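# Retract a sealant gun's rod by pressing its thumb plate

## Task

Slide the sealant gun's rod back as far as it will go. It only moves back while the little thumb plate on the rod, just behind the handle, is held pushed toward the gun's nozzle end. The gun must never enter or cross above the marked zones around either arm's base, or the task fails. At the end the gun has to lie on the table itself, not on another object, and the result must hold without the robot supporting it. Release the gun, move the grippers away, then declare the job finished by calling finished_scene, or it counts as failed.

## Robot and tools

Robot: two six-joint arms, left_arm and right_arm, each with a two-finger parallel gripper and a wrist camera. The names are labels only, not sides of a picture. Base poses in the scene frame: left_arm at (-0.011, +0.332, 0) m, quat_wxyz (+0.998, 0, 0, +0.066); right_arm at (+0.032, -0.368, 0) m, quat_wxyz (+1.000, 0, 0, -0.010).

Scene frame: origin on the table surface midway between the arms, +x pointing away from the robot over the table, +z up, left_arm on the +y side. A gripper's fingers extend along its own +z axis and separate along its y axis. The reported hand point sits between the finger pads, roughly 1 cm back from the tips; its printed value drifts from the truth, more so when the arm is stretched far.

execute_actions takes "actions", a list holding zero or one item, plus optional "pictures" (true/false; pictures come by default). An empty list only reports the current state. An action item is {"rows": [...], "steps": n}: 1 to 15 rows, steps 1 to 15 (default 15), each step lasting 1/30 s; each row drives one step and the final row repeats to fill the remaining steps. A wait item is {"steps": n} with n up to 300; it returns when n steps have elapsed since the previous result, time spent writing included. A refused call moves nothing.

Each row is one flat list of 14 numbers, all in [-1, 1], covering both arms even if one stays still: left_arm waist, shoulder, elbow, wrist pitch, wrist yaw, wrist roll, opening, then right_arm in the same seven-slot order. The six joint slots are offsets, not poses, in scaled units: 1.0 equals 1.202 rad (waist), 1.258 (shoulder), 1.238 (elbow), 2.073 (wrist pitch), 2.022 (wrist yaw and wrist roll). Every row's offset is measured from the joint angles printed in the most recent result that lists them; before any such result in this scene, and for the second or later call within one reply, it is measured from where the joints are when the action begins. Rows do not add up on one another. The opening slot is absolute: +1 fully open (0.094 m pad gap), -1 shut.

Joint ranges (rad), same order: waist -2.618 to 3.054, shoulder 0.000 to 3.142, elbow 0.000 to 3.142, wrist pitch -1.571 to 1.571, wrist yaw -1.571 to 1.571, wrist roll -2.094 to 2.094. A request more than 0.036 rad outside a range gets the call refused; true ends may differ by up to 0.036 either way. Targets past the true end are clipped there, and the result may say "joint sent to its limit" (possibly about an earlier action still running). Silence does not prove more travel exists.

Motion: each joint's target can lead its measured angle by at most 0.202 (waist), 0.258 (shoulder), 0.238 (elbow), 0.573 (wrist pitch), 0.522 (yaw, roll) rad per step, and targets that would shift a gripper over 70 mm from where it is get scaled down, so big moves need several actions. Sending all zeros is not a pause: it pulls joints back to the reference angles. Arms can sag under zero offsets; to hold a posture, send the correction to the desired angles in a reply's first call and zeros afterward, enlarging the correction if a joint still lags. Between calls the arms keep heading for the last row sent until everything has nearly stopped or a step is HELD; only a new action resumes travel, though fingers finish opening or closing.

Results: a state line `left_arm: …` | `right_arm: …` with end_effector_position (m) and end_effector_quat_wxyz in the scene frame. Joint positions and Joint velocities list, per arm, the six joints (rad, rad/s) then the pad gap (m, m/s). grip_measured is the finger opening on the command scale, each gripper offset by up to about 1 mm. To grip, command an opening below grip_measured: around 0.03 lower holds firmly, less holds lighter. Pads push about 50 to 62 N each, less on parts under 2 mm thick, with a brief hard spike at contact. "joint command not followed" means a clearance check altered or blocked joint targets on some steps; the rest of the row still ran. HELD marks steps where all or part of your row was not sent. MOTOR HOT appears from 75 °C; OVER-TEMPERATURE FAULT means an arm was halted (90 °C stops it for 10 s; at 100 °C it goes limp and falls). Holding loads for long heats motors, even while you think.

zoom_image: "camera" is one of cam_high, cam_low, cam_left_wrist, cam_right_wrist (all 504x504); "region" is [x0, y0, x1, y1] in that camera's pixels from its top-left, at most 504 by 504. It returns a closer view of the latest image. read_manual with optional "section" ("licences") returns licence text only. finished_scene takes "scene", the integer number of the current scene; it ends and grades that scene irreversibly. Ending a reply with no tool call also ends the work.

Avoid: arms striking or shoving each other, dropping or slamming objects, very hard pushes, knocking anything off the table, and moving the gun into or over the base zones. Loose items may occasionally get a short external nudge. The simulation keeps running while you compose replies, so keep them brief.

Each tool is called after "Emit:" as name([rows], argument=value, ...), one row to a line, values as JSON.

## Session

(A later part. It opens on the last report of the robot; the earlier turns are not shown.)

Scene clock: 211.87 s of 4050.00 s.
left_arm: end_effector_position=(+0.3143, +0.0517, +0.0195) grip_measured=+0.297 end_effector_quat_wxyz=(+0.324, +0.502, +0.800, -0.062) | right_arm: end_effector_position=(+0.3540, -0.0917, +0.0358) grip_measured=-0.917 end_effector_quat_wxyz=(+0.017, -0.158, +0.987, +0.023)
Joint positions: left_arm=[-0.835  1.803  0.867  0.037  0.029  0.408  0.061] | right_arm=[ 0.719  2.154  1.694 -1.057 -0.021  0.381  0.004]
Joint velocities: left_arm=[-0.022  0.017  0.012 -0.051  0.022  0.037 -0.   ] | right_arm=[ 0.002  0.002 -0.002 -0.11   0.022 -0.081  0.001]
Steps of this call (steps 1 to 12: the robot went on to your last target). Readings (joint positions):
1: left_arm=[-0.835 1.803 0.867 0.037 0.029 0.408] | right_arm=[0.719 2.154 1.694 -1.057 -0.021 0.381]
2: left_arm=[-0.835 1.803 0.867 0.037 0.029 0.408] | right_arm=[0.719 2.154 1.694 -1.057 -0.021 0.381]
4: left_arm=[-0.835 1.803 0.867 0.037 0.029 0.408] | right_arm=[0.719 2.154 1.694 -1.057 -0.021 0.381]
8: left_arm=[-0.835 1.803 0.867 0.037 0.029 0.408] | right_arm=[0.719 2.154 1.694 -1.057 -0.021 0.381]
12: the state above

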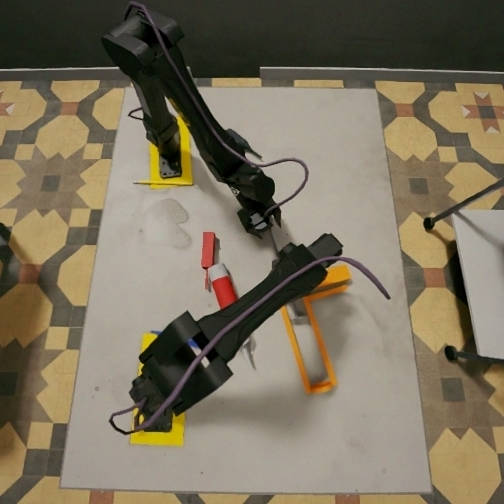

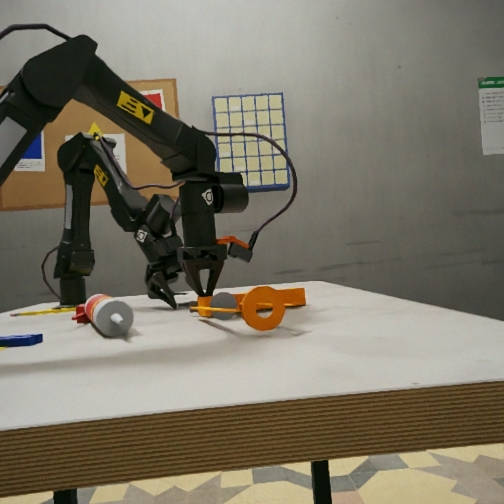

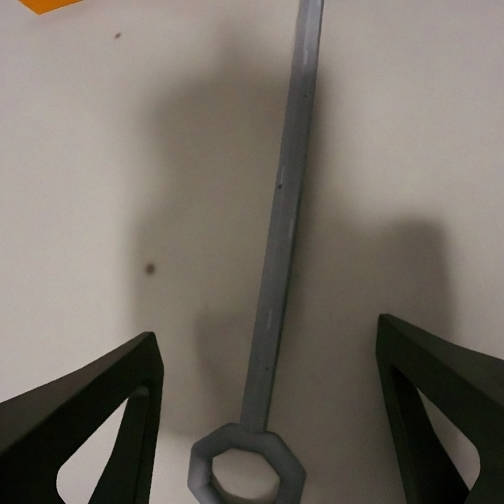

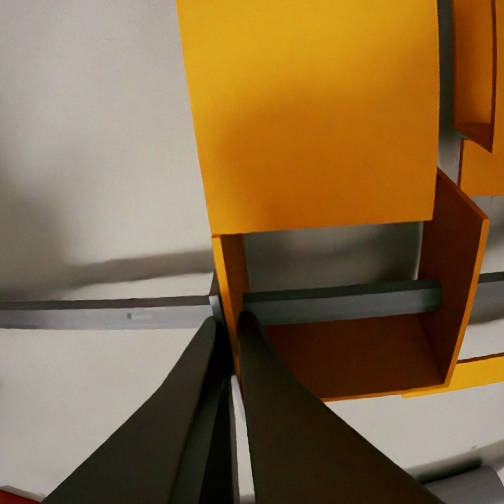

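Tips are well ahead of the ring now. Lowering slightly and closing on the rod.

Emit:
execute_actions([
  {"rows":[[0,0.02,0,-0.015,0,0,0.3,0,0,0,0,0,0,-0.97],[0,0.02,0,-0.015,0,0,0.3,0,0,0,0,0,0,-0.97],[0,0.02,0,-0.015,0,0,0.3,0,0,0,0,0,0,-0.97],[0,0.02,0,-0.015,0,0,0.3,0,0,0,0,0,0,-0.97],[0,0.02,0,-0.015,0,0,-0.95,0,0,0,0,0,0,-0.97]]},
], pictures=false)

Emit:
execute_actions([
  {"steps":15},
])

Scene clock: 218.93 s of 4050.00 s.
left_arm: end_effector_position=(+0.3129, +0.0519, +0.0150) grip_measured=-0.862 end_effector_quat_wxyz=(+0.320, +0.513, +0.794, -0.059) | right_arm: end_effector_position=(+0.3553, -0.0930, +0.0358) grip_measured=-0.917 end_effector_quat_wxyz=(+0.020, -0.160, +0.987, +0.019)
Joint positions: left_arm=[-0.835  1.814  0.867  0.037  0.032  0.434  0.006] | right_arm=[ 0.719  2.154  1.694 -1.056 -0.011  0.376  0.004]
Joint velocities: left_arm=[-0.002 -0.002  0.002 -0.022  0.007  0.066 -0.001] | right_arm=[ 0.017 -0.002 -0.007 -0.037 -0.007 -0.022  0.001]
Steps of this call (steps 1 to 15: the robot went on to your last target; steps 16 to 90: nothing new was sent; then 3.57 s passed at rest; steps 91 to 105: all 15 steps of this action). Readings (joint positions):
91: left_arm=[-0.835 1.803 0.867 0.037 0.029 0.408] | right_arm=[0.719 2.154 1.694 -1.057 -0.021 0.381]
92: left_arm=[-0.835 1.803 0.867 0.037 0.029 0.408] | right_arm=[0.719 2.154 1.694 -1.057 -0.021 0.381]
94: left_arm=[-0.835 1.803 0.867 0.037 0.029 0.408] | right_arm=[0.719 2.154 1.694 -1.057 -0.021 0.381]
98: left_arm=[-0.835 1.814 0.867 0.036 0.026 0.409] | right_arm=[0.719 2.154 1.694 -1.057 -0.021 0.381]
105: the state above

Scene clock: 219.43 s of 4050.00 s.
left_arm: end_effector_position=(+0.3129, +0.0519, +0.0150) grip_measured=-0.862 end_effector_quat_wxyz=(+0.320, +0.514, +0.794, -0.058) | right_arm: end_effector_position=(+0.3553, -0.0930, +0.0358) grip_measured=-0.917 end_effector_quat_wxyz=(+0.020, -0.160, +0.987, +0.019)
Joint positions: left_arm=[-0.835  1.814  0.867  0.037  0.032  0.436  0.006] | right_arm=[ 0.719  2.154  1.694 -1.056 -0.011  0.376  0.004]
Joint velocities: left_arm=[ 0.007 -0.002  0.007  0.022 -0.022  0.007 -0.   ] | right_arm=[ 0.002 -0.002  0.012  0.007 -0.037 -0.037  0.001]
Steps of this call (steps 1 to 15: the robot went on to your last target). Readings (joint positions):
1: left_arm=[-0.835 1.814 0.867 0.037 0.032 0.434] | right_arm=[0.719 2.154 1.694 -1.056 -0.011 0.376]
2: left_arm=[-0.835 1.814 0.867 0.037 0.032 0.434] | right_arm=[0.719 2.154 1.694 -1.056 -0.011 0.376]
4: left_arm=[-0.835 1.814 0.867 0.037 0.032 0.435] | right_arm=[0.719 2.154 1.694 -1.056 -0.011 0.376]
8: left_arm=[-0.835 1.814 0.867 0.037 0.032 0.435] | right_arm=[0.719 2.154 1.694 -1.056 -0.011 0.376]
15: the state above
All arms were judged still, so your last target was given up. Only a new action makes them travel on or press farther. Fingers that are still opening or closing keep moving.

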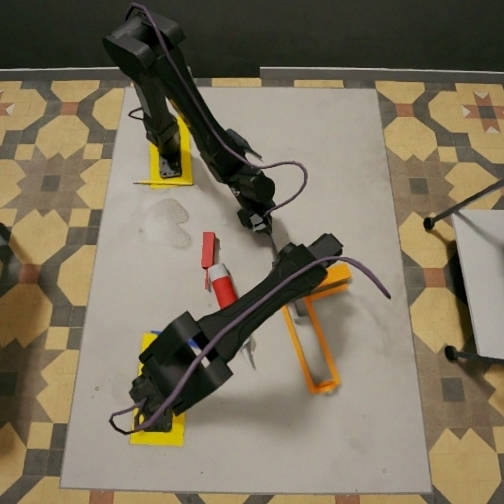

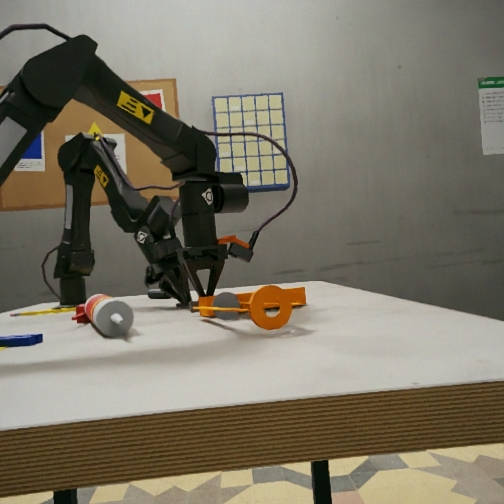

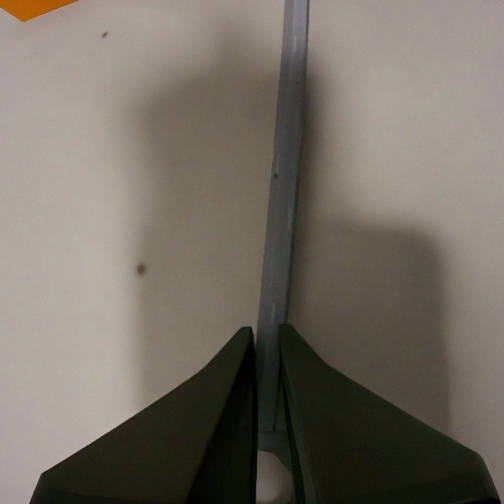

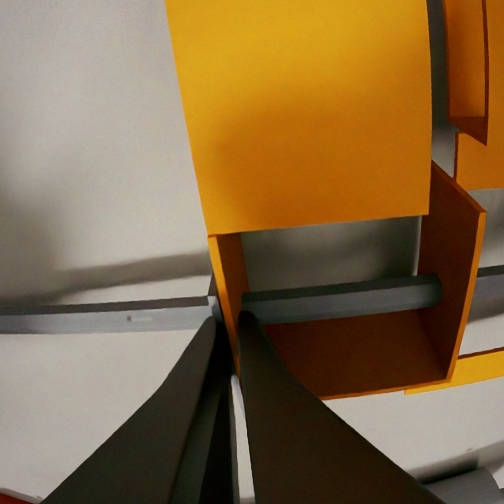

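Emit:
execute_actions([
  {"rows":[[0.013,-0.03,-0.032,0,0,0,-0.95,-0.01,0,0,0,0.02,0,-0.97],[0.013,-0.03,-0.032,0,0,0,-0.95,-0.01,0,0,0,0.02,0,-0.97],[0.026,-0.06,-0.064,0,0,0,-0.95,-0.01,0,0,0,0.03,0,-0.97],[0.026,-0.06,-0.064,0,0,0,-0.95,-0.01,0,0,0,0.03,0,-0.97],[0.04,-0.09,-0.096,0,0,0,-0.95,-0.01,0,0,0,0.03,0,-0.97],[0.04,-0.09,-0.096,0,0,0,-0.95,-0.01,0,0,0,0.03,0,-0.97],[0.053,-0.12,-0.128,0,0,0,-0.95,-0.01,0,0,0,0.03,0,-0.97],[0.053,-0.12,-0.128,0,0,0,-0.95,-0.01,0,0,0,0.03,0,-0.97],[0.066,-0.15,-0.16,0,0,0,-0.95,-0.01,0,0,0,0.03,0,-0.97]]},
])

Scene clock: 227.17 s of 4050.00 s.
left_arm: end_effector_position=(+0.2936, +0.1038, +0.0189) grip_measured=-0.947 end_effector_quat_wxyz=(+0.319, +0.488, +0.811, -0.047) | right_arm: end_effector_position=(+0.3575, -0.0955, +0.0358) grip_measured=-0.917 end_effector_quat_wxyz=(+0.025, -0.161, +0.987, +0.011)
Joint positions: left_arm=[-0.763  1.643  0.684  0.044  0.034  0.441  0.002] | right_arm=[ 0.719  2.154  1.694 -1.056  0.008  0.375  0.004]
Joint velocities: left_arm=[ 0.002  0.002 -0.007 -0.051 -0.007 -0.051  0.001] | right_arm=[ 0.002 -0.012 -0.012 -0.007 -0.007 -0.007 -0.001]
Steps of this call (steps 1 to 90: nothing new was sent; then 4.23 s passed at rest; steps 91 to 105: all 15 steps of this action). Readings (joint positions):
91: left_arm=[-0.835 1.810 0.867 0.039 0.033 0.439] | right_arm=[0.719 2.154 1.694 -1.056 -0.009 0.375]
92: left_arm=[-0.835 1.802 0.862 0.041 0.034 0.441] | right_arm=[0.719 2.154 1.694 -1.056 -0.008 0.375]
94: left_arm=[-0.831 1.771 0.841 0.048 0.037 0.441] | right_arm=[0.719 2.154 1.694 -1.056 -0.000 0.375]
98: left_arm=[-0.795 1.699 0.760 0.052 0.036 0.441] | right_arm=[0.719 2.154 1.694 -1.056 0.008 0.375]
105: the state above

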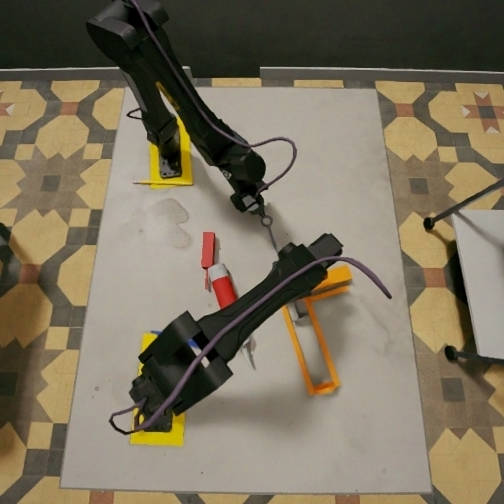

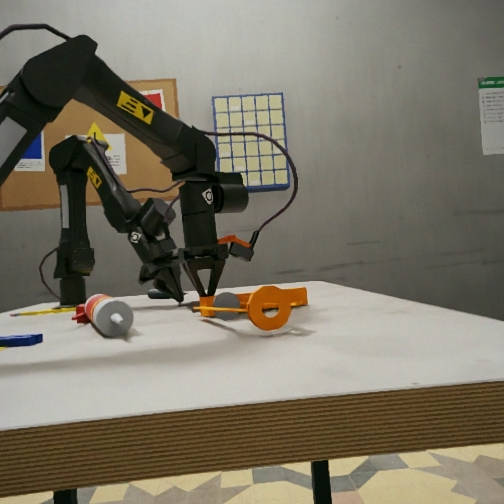

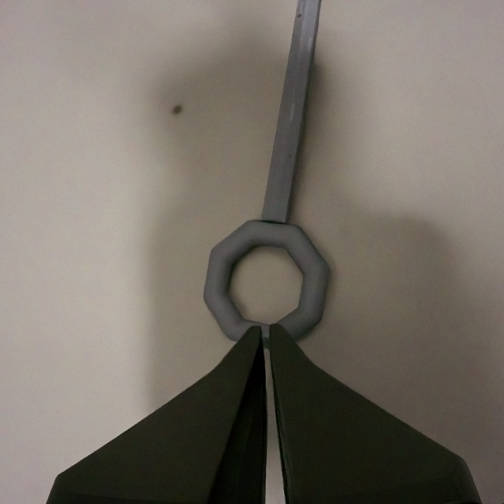

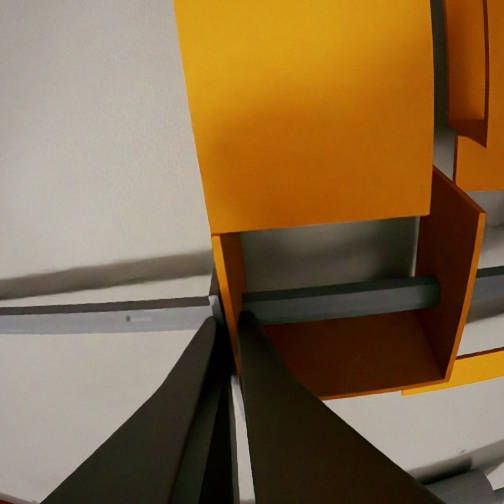

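Emit:
execute_actions([
  {"rows":[[0,0,0,0,0,0,0.3,0,0,0,0,0,0,-0.97],[0,0,0,0,0,0,0.3,0,0,0,0,0,0,-0.97],[0,0,0,0,0,0,0.3,0,0,0,0,0,0,-0.97],[0,0,0,0,0,0,0.3,0,0,0,0,0,0,-0.97],[-0.014,0.035,0.037,-0.005,0,0,0.3,0,0,0,0,0,0,-0.97],[-0.014,0.035,0.037,-0.005,0,0,0.3,0,0,0,0,0,0,-0.97],[-0.028,0.07,0.074,-0.01,0,0,0.3,0,0,0,0,0,0,-0.97],[-0.028,0.07,0.074,-0.01,0,0,0.3,0,0,0,0,0,0,-0.97],[-0.045,0.11,0.11,-0.02,0,0,0.3,0,0,0,0,0,0,-0.97],[-0.045,0.11,0.11,-0.02,0,0,0.3,0,0,0,0,0,0,-0.97],[-0.058,0.165,0.14,-0.035,0,0,0.3,0,0,0,0,0,0,-0.97]]},
], pictures=false)

Emit:
execute_actions([
  {"steps":12},
])

Scene clock: 240.37 s of 4050.00 s.
left_arm: end_effector_position=(+0.3185, +0.0547, +0.0187) grip_measured=+0.297 end_effector_quat_wxyz=(+0.330, +0.509, +0.793, -0.057) | right_arm: end_effector_position=(+0.3573, -0.0952, +0.0358) grip_measured=-0.917 end_effector_quat_wxyz=(+0.025, -0.161, +0.987, +0.011)
Joint positions: left_arm=[-0.821  1.808  0.861  0.058  0.034  0.441  0.061] | right_arm=[ 0.719  2.154  1.694 -1.056  0.006  0.375  0.004]
Joint velocities: left_arm=[-0.046  0.037  0.037 -0.081 -0.007 -0.037 -0.   ] | right_arm=[-0.012  0.012  0.007 -0.037 -0.007  0.022 -0.   ]
Steps of this call (steps 1 to 15: the robot went on to your last target; steps 16 to 90: nothing new was sent; then 9.70 s passed at rest; steps 91 to 105: all 15 steps of this action). Readings (joint positions):
91: left_arm=[-0.763 1.643 0.684 0.044 0.034 0.441] | right_arm=[0.719 2.154 1.694 -1.056 0.007 0.375]
92: left_arm=[-0.763 1.643 0.684 0.044 0.034 0.441] | right_arm=[0.719 2.154 1.694 -1.056 0.006 0.375]
94: left_arm=[-0.763 1.643 0.684 0.044 0.034 0.441] | right_arm=[0.719 2.154 1.694 -1.056 0.006 0.375]
98: left_arm=[-0.771 1.681 0.726 0.046 0.034 0.441] | right_arm=[0.719 2.154 1.694 -1.056 0.006 0.375]
105: the state above

Scene clock: 240.77 s of 4050.00 s.
left_arm: end_effector_position=(+0.3185, +0.0544, +0.0186) grip_measured=+0.297 end_effector_quat_wxyz=(+0.330, +0.509, +0.793, -0.058) | right_arm: end_effector_position=(+0.3573, -0.0952, +0.0358) grip_measured=-0.917 end_effector_quat_wxyz=(+0.025, -0.161, +0.987, +0.011)
Joint positions: left_arm=[-0.822  1.808  0.862  0.058  0.034  0.44   0.061] | right_arm=[ 0.719  2.154  1.694 -1.056  0.006  0.375  0.004]
Joint velocities: left_arm=[ 0.002 -0.002 -0.007 -0.007 -0.037 -0.051 -0.   ] | right_arm=[-0.002  0.002 -0.007 -0.007  0.022  0.007  0.   ]
Steps of this call (steps 1 to 12: the robot went on to your last target). Readings (joint positions):
1: left_arm=[-0.822 1.808 0.862 0.058 0.034 0.441] | right_arm=[0.719 2.154 1.694 -1.056 0.006 0.375]
2: left_arm=[-0.822 1.808 0.862 0.058 0.034 0.440] | right_arm=[0.719 2.154 1.694 -1.056 0.006 0.375]
4: left_arm=[-0.822 1.808 0.862 0.058 0.034 0.440] | right_arm=[0.719 2.154 1.694 -1.056 0.006 0.375]
8: left_arm=[-0.822 1.808 0.862 0.058 0.034 0.440] | right_arm=[0.719 2.154 1.694 -1.056 0.006 0.375]
12: the state above

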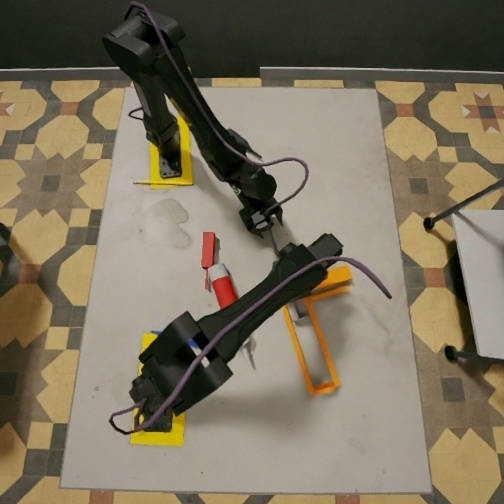

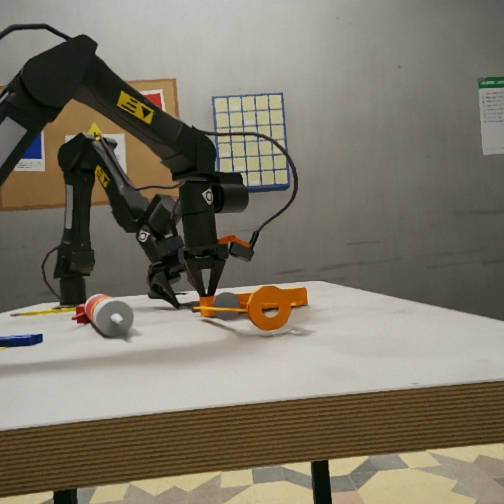

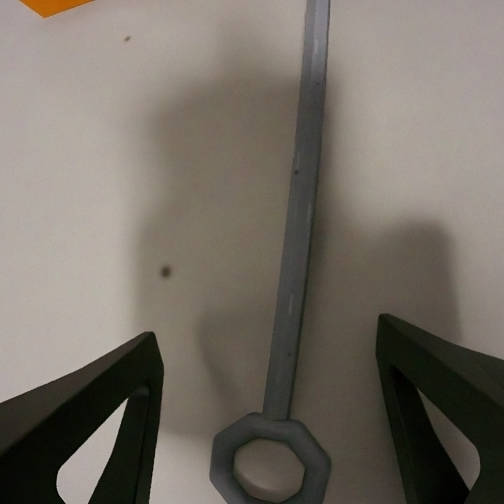

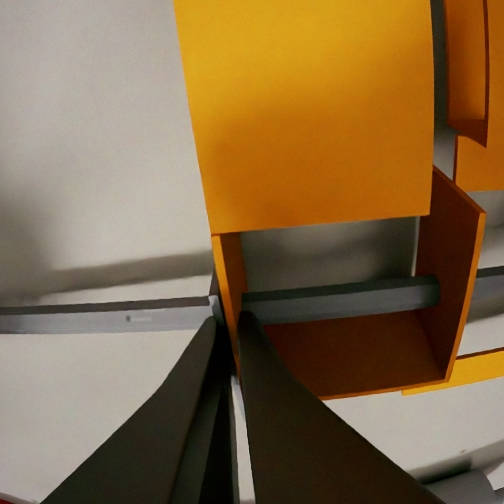

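Emit:
execute_actions([
  {"rows":[[0,0.02,0.1,-0.07,0,0,0.3,0,0,0,0,0,0,-0.97],[0,0.02,0.1,-0.07,0,0,0.3,0,0,0,0,0,0,-0.97],[0,0.04,0.2,-0.16,0,0,0.3,0,0,0,0,0,0,-0.97],[0,0.04,0.2,-0.16,0,0,0.3,0,0,0,0,0,0,-0.97],[-0.01,0.07,0.306,-0.267,0,0,0.3,0,0,0,0,0,0,-0.97],[-0.01,0.07,0.306,-0.267,0,0,0.3,0,0,0,0,0,0,-0.97],[-0.01,0.07,0.306,-0.267,0,0,0.3,0,0,0,0,0,0,-0.97],[-0.01,0.11,0.306,-0.267,0,0,0.3,0,0,0,0,0,0,-0.97]]},
], pictures=false)

Emit:
execute_actions([
  {"steps":15},
])

Scene clock: 254.87 s of 4050.00 s.
left_arm: end_effector_position=(+0.3301, +0.0449, +0.0257) grip_measured=+0.297 end_effector_quat_wxyz=(+0.212, +0.525, +0.823, -0.043) | right_arm: end_effector_position=(+0.3573, -0.0952, +0.0358) grip_measured=-0.917 end_effector_quat_wxyz=(+0.025, -0.161, +0.987, +0.011)
Joint positions: left_arm=[-0.822  1.942  1.235 -0.428  0.034  0.439  0.061] | right_arm=[ 0.719  2.154  1.694 -1.056  0.006  0.375  0.004]
Joint velocities: left_arm=[ 0.002  0.168  0.007 -0.403 -0.051 -0.007  0.   ] | right_arm=[-0.027  0.002 -0.007 -0.037 -0.081 -0.022 -0.   ]
Steps of this call (steps 1 to 15: the robot went on to your last target; steps 16 to 90: nothing new was sent; then 10.60 s passed at rest; steps 91 to 105: all 15 steps of this action). Readings (joint positions):
91: left_arm=[-0.822 1.809 0.876 0.044 0.034 0.439] | right_arm=[0.719 2.154 1.694 -1.056 0.006 0.375]
92: left_arm=[-0.822 1.816 0.903 0.015 0.034 0.439] | right_arm=[0.719 2.154 1.694 -1.056 0.006 0.375]
94: left_arm=[-0.822 1.842 0.996 -0.085 0.034 0.439] | right_arm=[0.719 2.154 1.694 -1.056 0.006 0.375]
98: left_arm=[-0.822 1.893 1.202 -0.292 0.034 0.439] | right_arm=[0.719 2.154 1.694 -1.056 0.006 0.375]
105: the state above

Scene clock: 255.37 s of 4050.00 s.
left_arm: end_effector_position=(+0.3217, +0.0517, +0.0185) grip_measured=+0.297 end_effector_quat_wxyz=(+0.187, +0.528, +0.828, -0.040) | right_arm: end_effector_position=(+0.3573, -0.0952, +0.0358) grip_measured=-0.917 end_effector_quat_wxyz=(+0.025, -0.161, +0.987, +0.011)
Joint positions: left_arm=[-0.822  1.949  1.235 -0.473  0.034  0.439  0.061] | right_arm=[ 0.719  2.154  1.694 -1.056  0.006  0.375  0.004]
Joint velocities: left_arm=[ 0.012  0.017  0.002  0.022  0.051 -0.022 -0.001] | right_arm=[-0.012  0.012  0.012  0.022  0.037  0.051  0.   ]
Steps of this call (steps 1 to 15: the robot went on to your last target). Readings (joint positions):
1: left_arm=[-0.822 1.947 1.235 -0.441 0.034 0.439] | right_arm=[0.719 2.154 1.694 -1.056 0.006 0.375]
2: left_arm=[-0.822 1.949 1.235 -0.450 0.034 0.439] | right_arm=[0.719 2.154 1.694 -1.056 0.006 0.375]
4: left_arm=[-0.822 1.949 1.235 -0.462 0.034 0.439] | right_arm=[0.719 2.154 1.694 -1.056 0.006 0.375]
8: left_arm=[-0.822 1.949 1.235 -0.469 0.034 0.439] | right_arm=[0.719 2.154 1.694 -1.056 0.006 0.375]
15: the state above

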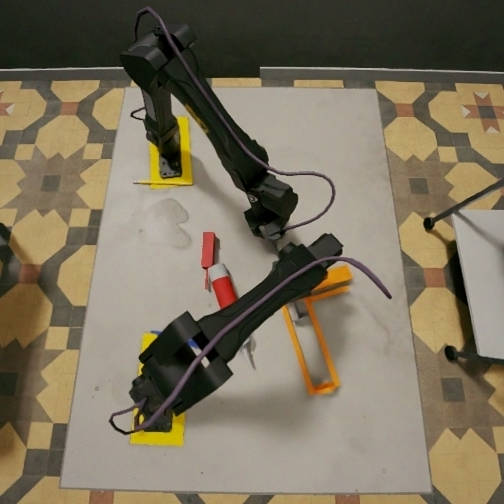

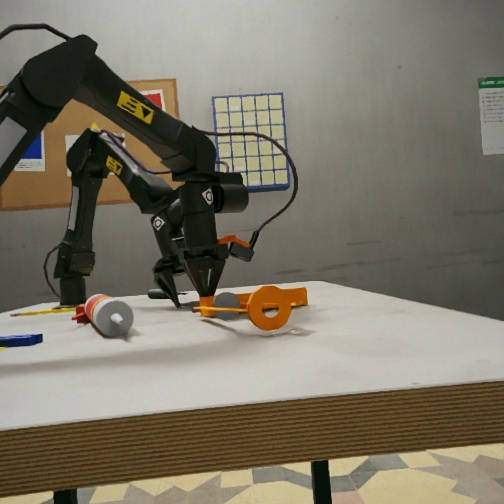

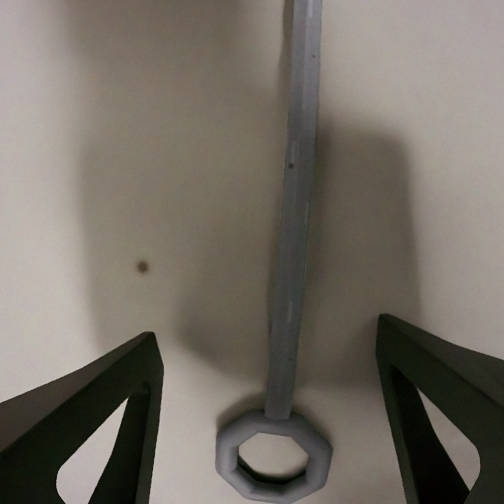

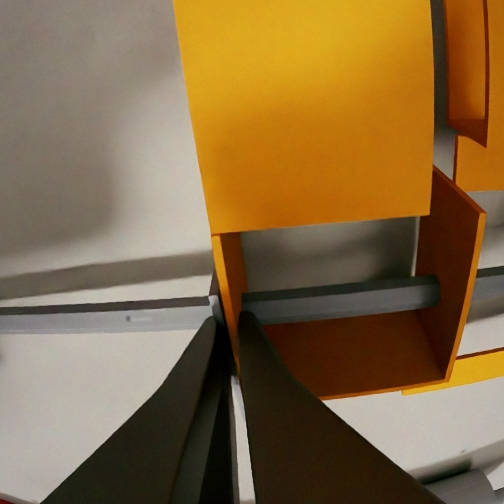

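Emit:
execute_actions([
  {"rows":[[0,0,0,0,0,0,-0.95,0,0,0,0,0,0,-0.97]],"steps":10},
])

Scene clock: 280.87 s of 4050.00 s.
left_arm: end_effector_position=(+0.3219, +0.0504, +0.0223) grip_measured=-0.947 end_effector_quat_wxyz=(+0.191, +0.529, +0.826, -0.043) | right_arm: end_effector_position=(+0.3583, -0.0947, +0.0358) grip_measured=-0.917 end_effector_quat_wxyz=(+0.027, -0.161, +0.987, +0.012)
Joint positions: left_arm=[-0.822  1.94   1.235 -0.473  0.04   0.443  0.002] | right_arm=[ 0.719  2.154  1.694 -1.052  0.007  0.375  0.004]
Joint velocities: left_arm=[ 0.002  0.002  0.007 -0.081 -0.081  0.007  0.   ] | right_arm=[-0.017 -0.007 -0.002  0.051 -0.037 -0.022  0.001]
Steps of this call (steps 1 to 15: the robot went on to your last target; steps 16 to 90: nothing new was sent; then 22.17 s passed at rest; steps 91 to 100: all 10 steps of this action). Readings (joint positions):
91: left_arm=[-0.822 1.949 1.235 -0.474 0.034 0.439] | right_arm=[0.719 2.154 1.694 -1.056 0.006 0.375]
92: left_arm=[-0.822 1.949 1.235 -0.474 0.034 0.439] | right_arm=[0.719 2.154 1.694 -1.056 0.006 0.375]
94: left_arm=[-0.822 1.949 1.235 -0.474 0.037 0.439] | right_arm=[0.719 2.154 1.694 -1.055 0.006 0.375]
98: left_arm=[-0.822 1.940 1.235 -0.473 0.039 0.443] | right_arm=[0.719 2.154 1.694 -1.052 0.007 0.375]
100: the state above

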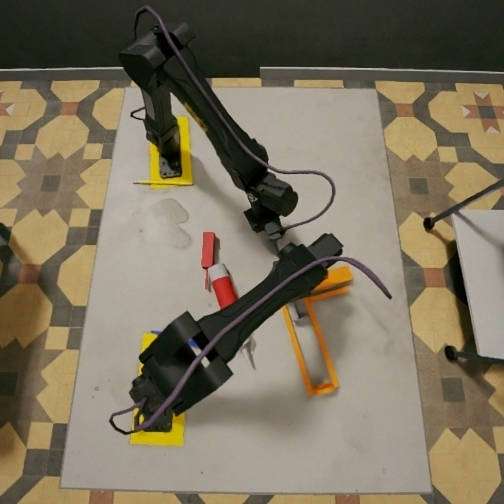

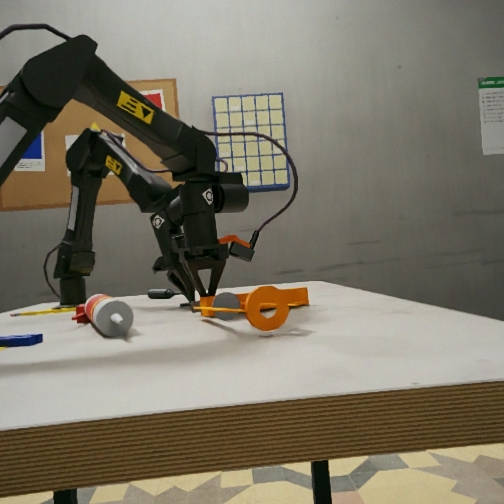

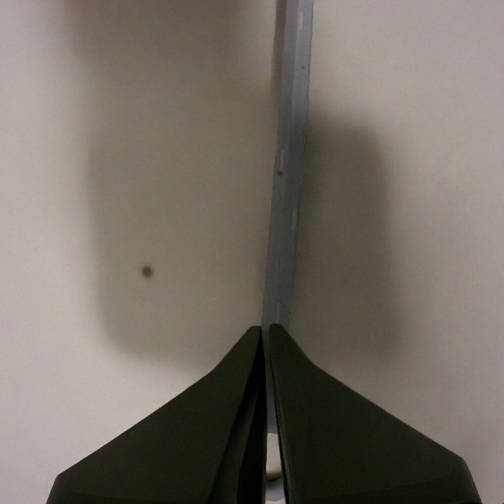

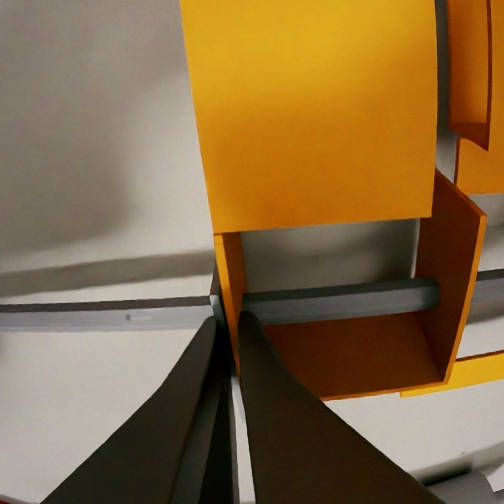

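Emit:
execute_actions([
  {"rows":[[0,0,0.05,0,0,0,0.3,0,0,0,0,0,0,-0.97],[-0.02,0.03,0.15,-0.08,0,0,0.3,0,0,0,0,0,0,-0.97],[-0.02,0.07,0.24,-0.135,0,0,0.3,0,0,0,0,0,0,-0.97],[-0.02,0.07,0.24,-0.135,0,0,0.3,0,0,0,0,0,0,-0.97],[-0.02,0.11,0.24,-0.135,0,0,0.3,0,0,0,0,0,0,-0.97],[-0.02,0.11,0.24,-0.135,0,0,0.3,0,0,0,0,0,0,-0.97],[-0.02,0.15,0.24,-0.135,0,0,0.3,0,0,0,0,0,0,-0.97]],"steps":15},
])

Scene clock: 293.17 s of 4050.00 s.
left_arm: end_effector_position=(+0.3369, +0.0286, +0.0160) grip_measured=+0.297 end_effector_quat_wxyz=(+0.131, +0.539, +0.831, -0.037) | right_arm: end_effector_position=(+0.3583, -0.0947, +0.0358) grip_measured=-0.917 end_effector_quat_wxyz=(+0.027, -0.161, +0.987, +0.012)
Joint positions: left_arm=[-0.837  2.124  1.527 -0.703  0.04   0.441  0.061] | right_arm=[ 0.719  2.154  1.694 -1.052  0.007  0.375  0.004]
Joint velocities: left_arm=[-0.051  0.012 -0.012 -0.125 -0.095  0.022  0.   ] | right_arm=[-0.017  0.002 -0.002  0.081  0.007  0.022 -0.001]
Steps of this call (steps 1 to 15: the robot went on to your last target; steps 16 to 90: nothing new was sent; then 8.80 s passed at rest; steps 91 to 105: all 15 steps of this action). Readings (joint positions):
91: left_arm=[-0.822 1.940 1.238 -0.474 0.040 0.443] | right_arm=[0.719 2.154 1.694 -1.052 0.007 0.375]
92: left_arm=[-0.823 1.948 1.263 -0.504 0.040 0.443] | right_arm=[0.719 2.154 1.694 -1.052 0.007 0.375]
94: left_arm=[-0.827 1.997 1.384 -0.607 0.040 0.443] | right_arm=[0.719 2.154 1.694 -1.052 0.007 0.375]
98: left_arm=[-0.836 2.067 1.522 -0.643 0.040 0.443] | right_arm=[0.719 2.154 1.694 -1.052 0.007 0.375]
105: the state above

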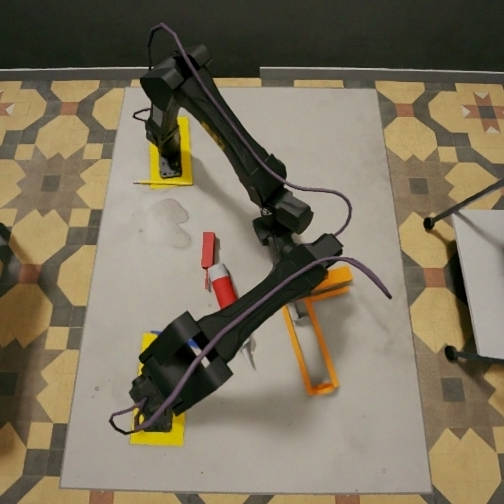

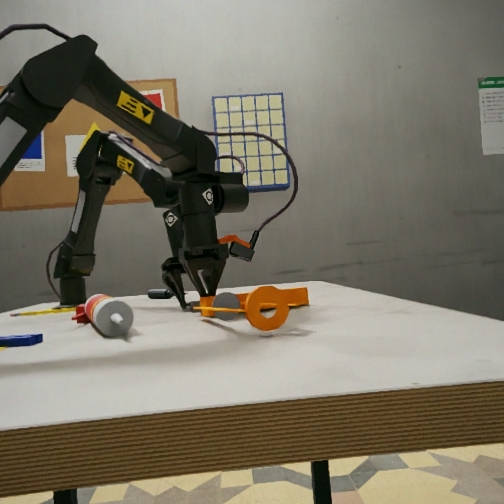

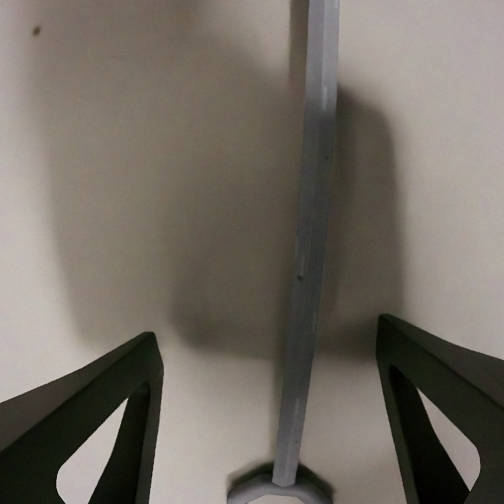

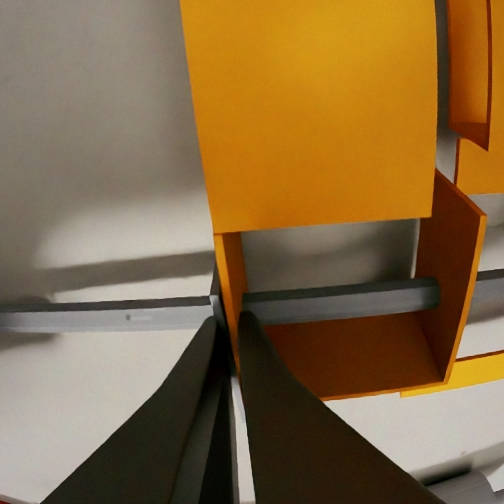

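Lowering a little further and closing on the rod.

Emit:
execute_actions([
  {"rows":[[0,0.02,0,-0.03,0,0,0.3,0,0,0,0,0,0,-0.97],[0,0.02,0,-0.03,0,0,0.3,0,0,0,0,0,0,-0.97],[0,0.02,0,-0.03,0,0,0.3,0,0,0,0,0,0,-0.97],[0,0.02,0,-0.03,0,0,-0.95,0,0,0,0,0,0,-0.97]],"steps":15},
])

Scene clock: 297.50 s of 4050.00 s.
left_arm: end_effector_position=(+0.3265, +0.0311, +0.0117) grip_measured=-0.860 end_effector_quat_wxyz=(+0.110, +0.558, +0.821, -0.041) | right_arm: end_effector_position=(+0.3596, -0.0943, +0.0359) grip_measured=-0.917 end_effector_quat_wxyz=(+0.030, -0.161, +0.987, +0.012)
Joint positions: left_arm=[-0.841  2.128  1.527 -0.74   0.056  0.478  0.007] | right_arm=[ 0.719  2.154  1.694 -1.046  0.01   0.375  0.004]
Joint velocities: left_arm=[ 0.002  0.012 -0.012 -0.022 -0.037  0.007  0.   ] | right_arm=[-0.002 -0.002  0.007 -0.051  0.037  0.007 -0.   ]
Steps of this call (steps 1 to 30: the robot went on to your last target; steps 31 to 90: nothing new was sent; then 0.83 s passed at rest; steps 91 to 105: all 15 steps of this action). Readings (joint positions):
91: left_arm=[-0.838 2.125 1.527 -0.721 0.040 0.441] | right_arm=[0.719 2.154 1.694 -1.052 0.007 0.375]
92: left_arm=[-0.838 2.125 1.527 -0.722 0.040 0.441] | right_arm=[0.719 2.154 1.694 -1.052 0.007 0.375]
94: left_arm=[-0.838 2.125 1.527 -0.724 0.040 0.441] | right_arm=[0.719 2.154 1.694 -1.052 0.007 0.375]
98: left_arm=[-0.838 2.128 1.527 -0.735 0.051 0.452] | right_arm=[0.719 2.154 1.694 -1.049 0.008 0.376]
105: the state above

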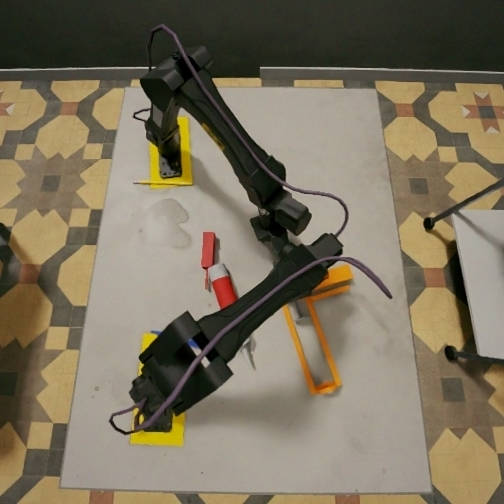

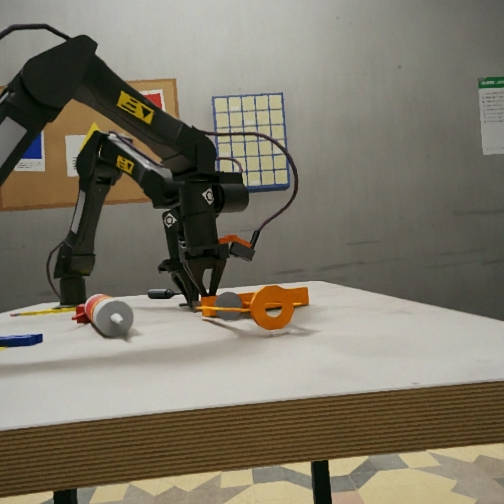

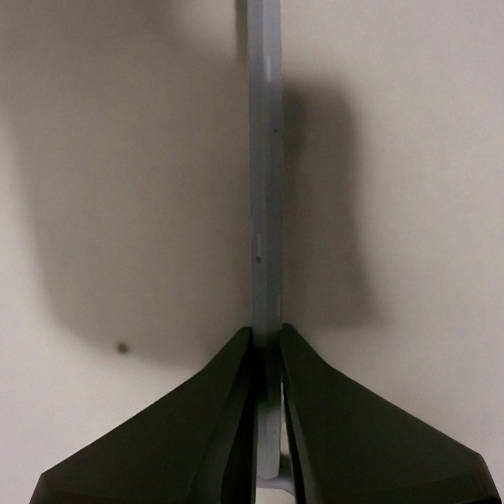

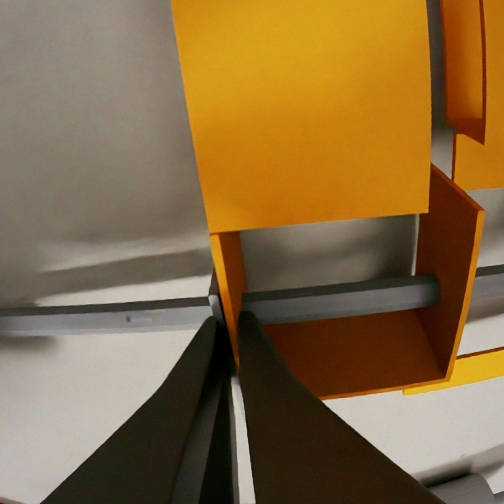

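Emit:
execute_actions([
  {"rows":[[0.01,-0.02,-0.045,0.01,0,0.005,-0.95,-0.01,0,0,0,0.02,0,-0.97],[0.02,-0.045,-0.085,0.018,0,0.01,-0.95,-0.01,0,0,0,0.02,0,-0.97],[0.03,-0.07,-0.125,0.025,0,0.015,-0.95,-0.01,0,0,0,0.02,0,-0.97],[0.04,-0.09,-0.16,0.032,0,0.02,-0.95,-0.01,0,0,0,0.02,0,-0.97],[0.05,-0.115,-0.195,0.04,0,0.03,-0.95,-0.01,0,0,0,0.02,0,-0.97],[0.065,-0.135,-0.225,0.045,0,0.035,-0.95,-0.01,0,0,0,0.02,0,-0.97]],"steps":15},
])

Scene clock: 309.03 s of 4050.00 s.
left_arm: end_effector_position=(+0.3127, +0.0600, +0.0123) grip_measured=-0.864 end_effector_quat_wxyz=(+0.141, +0.569, +0.808, -0.059) | right_arm: end_effector_position=(+0.3556, -0.0834, +0.0363) grip_measured=-0.917 end_effector_quat_wxyz=(+0.029, -0.172, +0.984, +0.031)
Joint positions: left_arm=[-0.791  1.98   1.284 -0.584  0.103  0.554  0.006] | right_arm=[ 0.73   2.154  1.694 -1.03  -0.023  0.365  0.004]
Joint velocities: left_arm=[-0.017 -0.012  0.002  0.037  0.007 -0.007 -0.   ] | right_arm=[-0.007  0.007 -0.007 -0.007 -0.007 -0.022  0.001]
Steps of this call (steps 1 to 15: the robot went on to your last target; steps 16 to 90: nothing new was sent; then 8.03 s passed at rest; steps 91 to 105: all 15 steps of this action). Readings (joint positions):
91: left_arm=[-0.841 2.126 1.524 -0.738 0.057 0.487] | right_arm=[0.719 2.154 1.694 -1.046 0.012 0.375]
92: left_arm=[-0.841 2.117 1.508 -0.722 0.059 0.496] | right_arm=[0.719 2.154 1.694 -1.046 0.013 0.375]
94: left_arm=[-0.839 2.079 1.441 -0.666 0.072 0.509] | right_arm=[0.719 2.154 1.694 -1.046 0.005 0.371]
98: left_arm=[-0.808 1.991 1.302 -0.595 0.093 0.532] | right_arm=[0.728 2.154 1.694 -1.041 -0.018 0.365]
105: the state above

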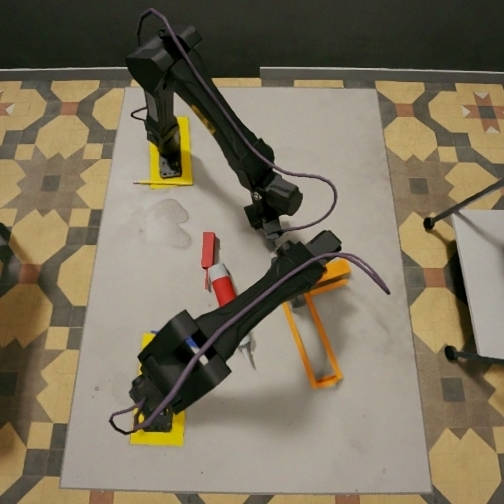

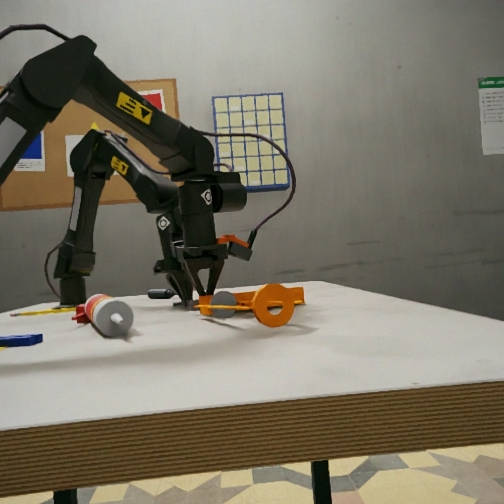

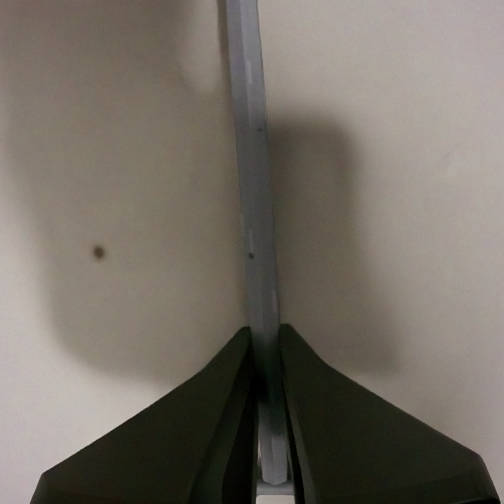

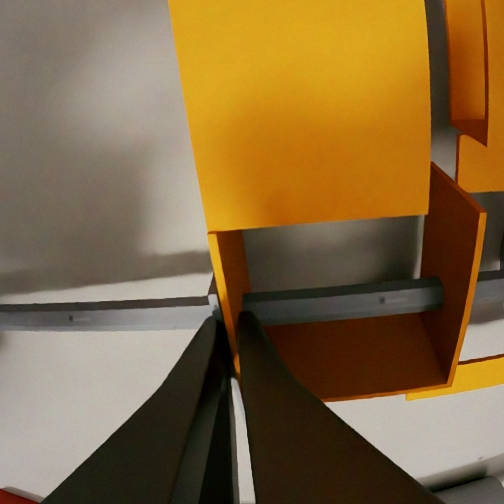

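Emit:
execute_actions([
  {"rows":[[0.015,-0.02,-0.03,0.015,0,0.005,-0.95,-0.02,0,0,0,0.03,0,-0.97],[0.03,-0.04,-0.06,0.02,0,0.01,-0.95,-0.03,0,0,0,0.03,0,-0.97],[0.045,-0.06,-0.09,0.03,0,0.015,-0.95,-0.03,0,0,0,0.03,0,-0.97],[0.06,-0.085,-0.12,0.035,0,0.02,-0.95,-0.03,0,0,0,0.03,0,-0.97],[0.075,-0.105,-0.15,0.04,0,0.025,-0.95,-0.03,0,0,0,0.03,0,-0.97],[0.09,-0.125,-0.18,0.045,0,0.03,-0.95,-0.03,0,0,0,0.03,0,-0.97]],"steps":15},
])

Scene clock: 318.00 s of 4050.00 s.
left_arm: end_effector_position=(+0.3100, +0.0886, +0.0208) grip_measured=-0.865 end_effector_quat_wxyz=(+0.189, +0.568, +0.798, -0.075) | right_arm: end_effector_position=(+0.3595, -0.0767, +0.0395) grip_measured=-0.917 end_effector_quat_wxyz=(+0.039, -0.173, +0.983, +0.045)
Joint positions: left_arm=[-0.714  1.842  1.091 -0.441  0.161  0.626  0.006] | right_arm=[ 0.73   2.148  1.694 -1.003 -0.038  0.364  0.004]
Joint velocities: left_arm=[-0.007 -0.007  0.007 -0.022 -0.037 -0.037  0.   ] | right_arm=[ 0.002 -0.002  0.002  0.051  0.022 -0.066  0.   ]
Steps of this call (steps 1 to 15: the robot went on to your last target; steps 16 to 90: nothing new was sent; then 5.47 s passed at rest; steps 91 to 105: all 15 steps of this action). Readings (joint positions):
91: left_arm=[-0.791 1.980 1.282 -0.580 0.105 0.557] | right_arm=[0.730 2.154 1.694 -1.030 -0.024 0.365]
92: left_arm=[-0.789 1.974 1.273 -0.570 0.108 0.560] | right_arm=[0.730 2.154 1.694 -1.030 -0.024 0.365]
94: left_arm=[-0.779 1.947 1.225 -0.516 0.124 0.570] | right_arm=[0.730 2.153 1.694 -1.029 -0.026 0.365]
98: left_arm=[-0.731 1.858 1.111 -0.450 0.154 0.602] | right_arm=[0.730 2.148 1.694 -1.013 -0.037 0.364]
105: the state above

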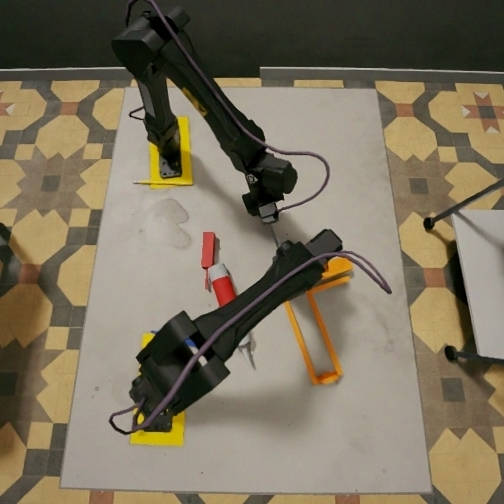

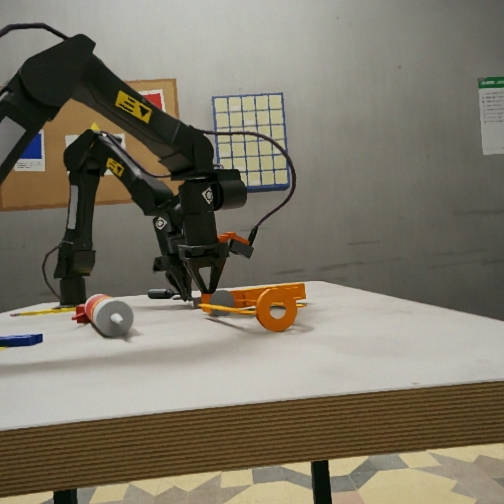

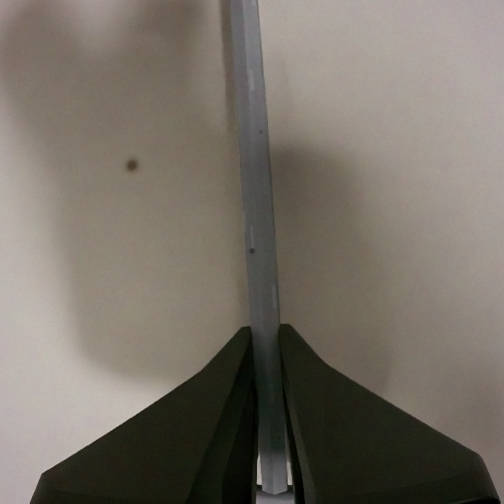

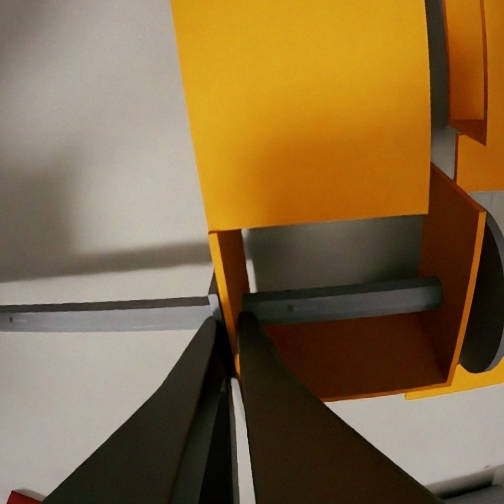

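Emit:
execute_actions([
  {"rows":[[0.015,-0.01,-0.03,-0.02,0,0.005,-0.95,-0.03,0,0,0,0.03,0,-0.97],[0.03,-0.025,-0.055,-0.02,0,0.01,-0.95,-0.03,0,0,0,0.03,0,-0.97],[0.045,-0.04,-0.08,-0.02,0,0.015,-0.95,-0.03,0,0,0,0.03,0,-0.97],[0.055,-0.06,-0.105,-0.02,0,0.02,-0.95,-0.03,0,0,0,0.03,0,-0.97],[0.07,-0.08,-0.13,-0.02,0,0.02,-0.95,-0.03,0,0,0,0.03,0,-0.97]],"steps":15},
])

Scene clock: 328.53 s of 4050.00 s.
left_arm: end_effector_position=(+0.2996, +0.1086, +0.0214) grip_measured=-0.865 end_effector_quat_wxyz=(+0.205, +0.563, +0.796, -0.091) | right_arm: end_effector_position=(+0.3573, -0.0647, +0.0408) grip_measured=-0.917 end_effector_quat_wxyz=(+0.038, -0.179, +0.981, +0.072)
Joint positions: left_arm=[-0.661  1.761  0.972 -0.381  0.214  0.66   0.006] | right_arm=[ 0.735  2.148  1.694 -0.977 -0.085  0.36   0.004]
Joint velocities: left_arm=[-0.012  0.002 -0.022  0.066  0.007 -0.022 -0.   ] | right_arm=[-0.002  0.002 -0.007 -0.081 -0.007 -0.051 -0.   ]
Steps of this call (steps 1 to 15: the robot went on to your last target; steps 16 to 90: nothing new was sent; then 7.03 s passed at rest; steps 91 to 105: all 15 steps of this action). Readings (joint positions):
91: left_arm=[-0.714 1.842 1.091 -0.441 0.164 0.629] | right_arm=[0.730 2.148 1.694 -1.002 -0.039 0.364]
92: left_arm=[-0.713 1.841 1.086 -0.437 0.168 0.632] | right_arm=[0.730 2.148 1.694 -1.002 -0.039 0.363]
94: left_arm=[-0.703 1.824 1.052 -0.408 0.183 0.639] | right_arm=[0.730 2.148 1.694 -1.001 -0.043 0.362]
98: left_arm=[-0.668 1.765 0.980 -0.381 0.210 0.654] | right_arm=[0.733 2.148 1.694 -0.985 -0.075 0.360]
105: the state above

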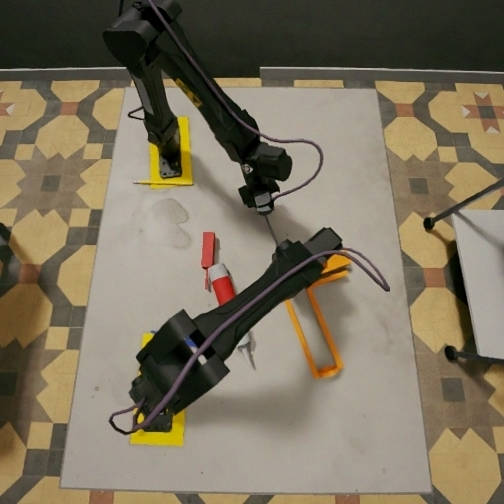

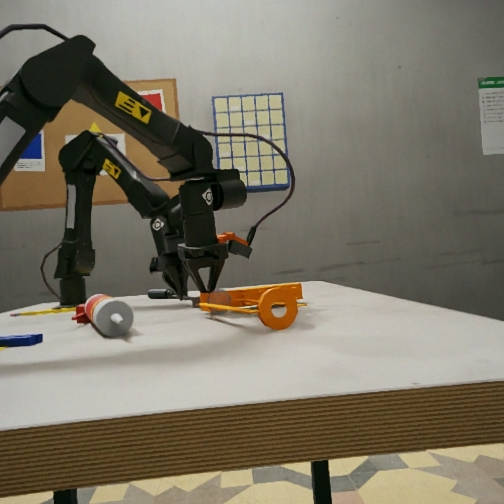

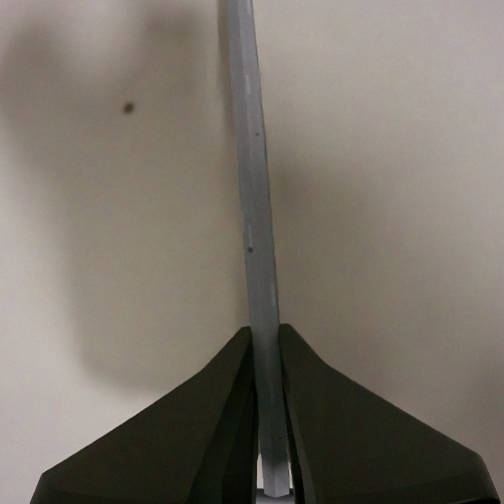

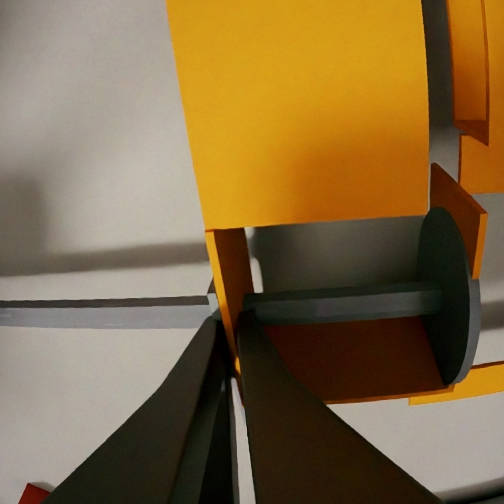

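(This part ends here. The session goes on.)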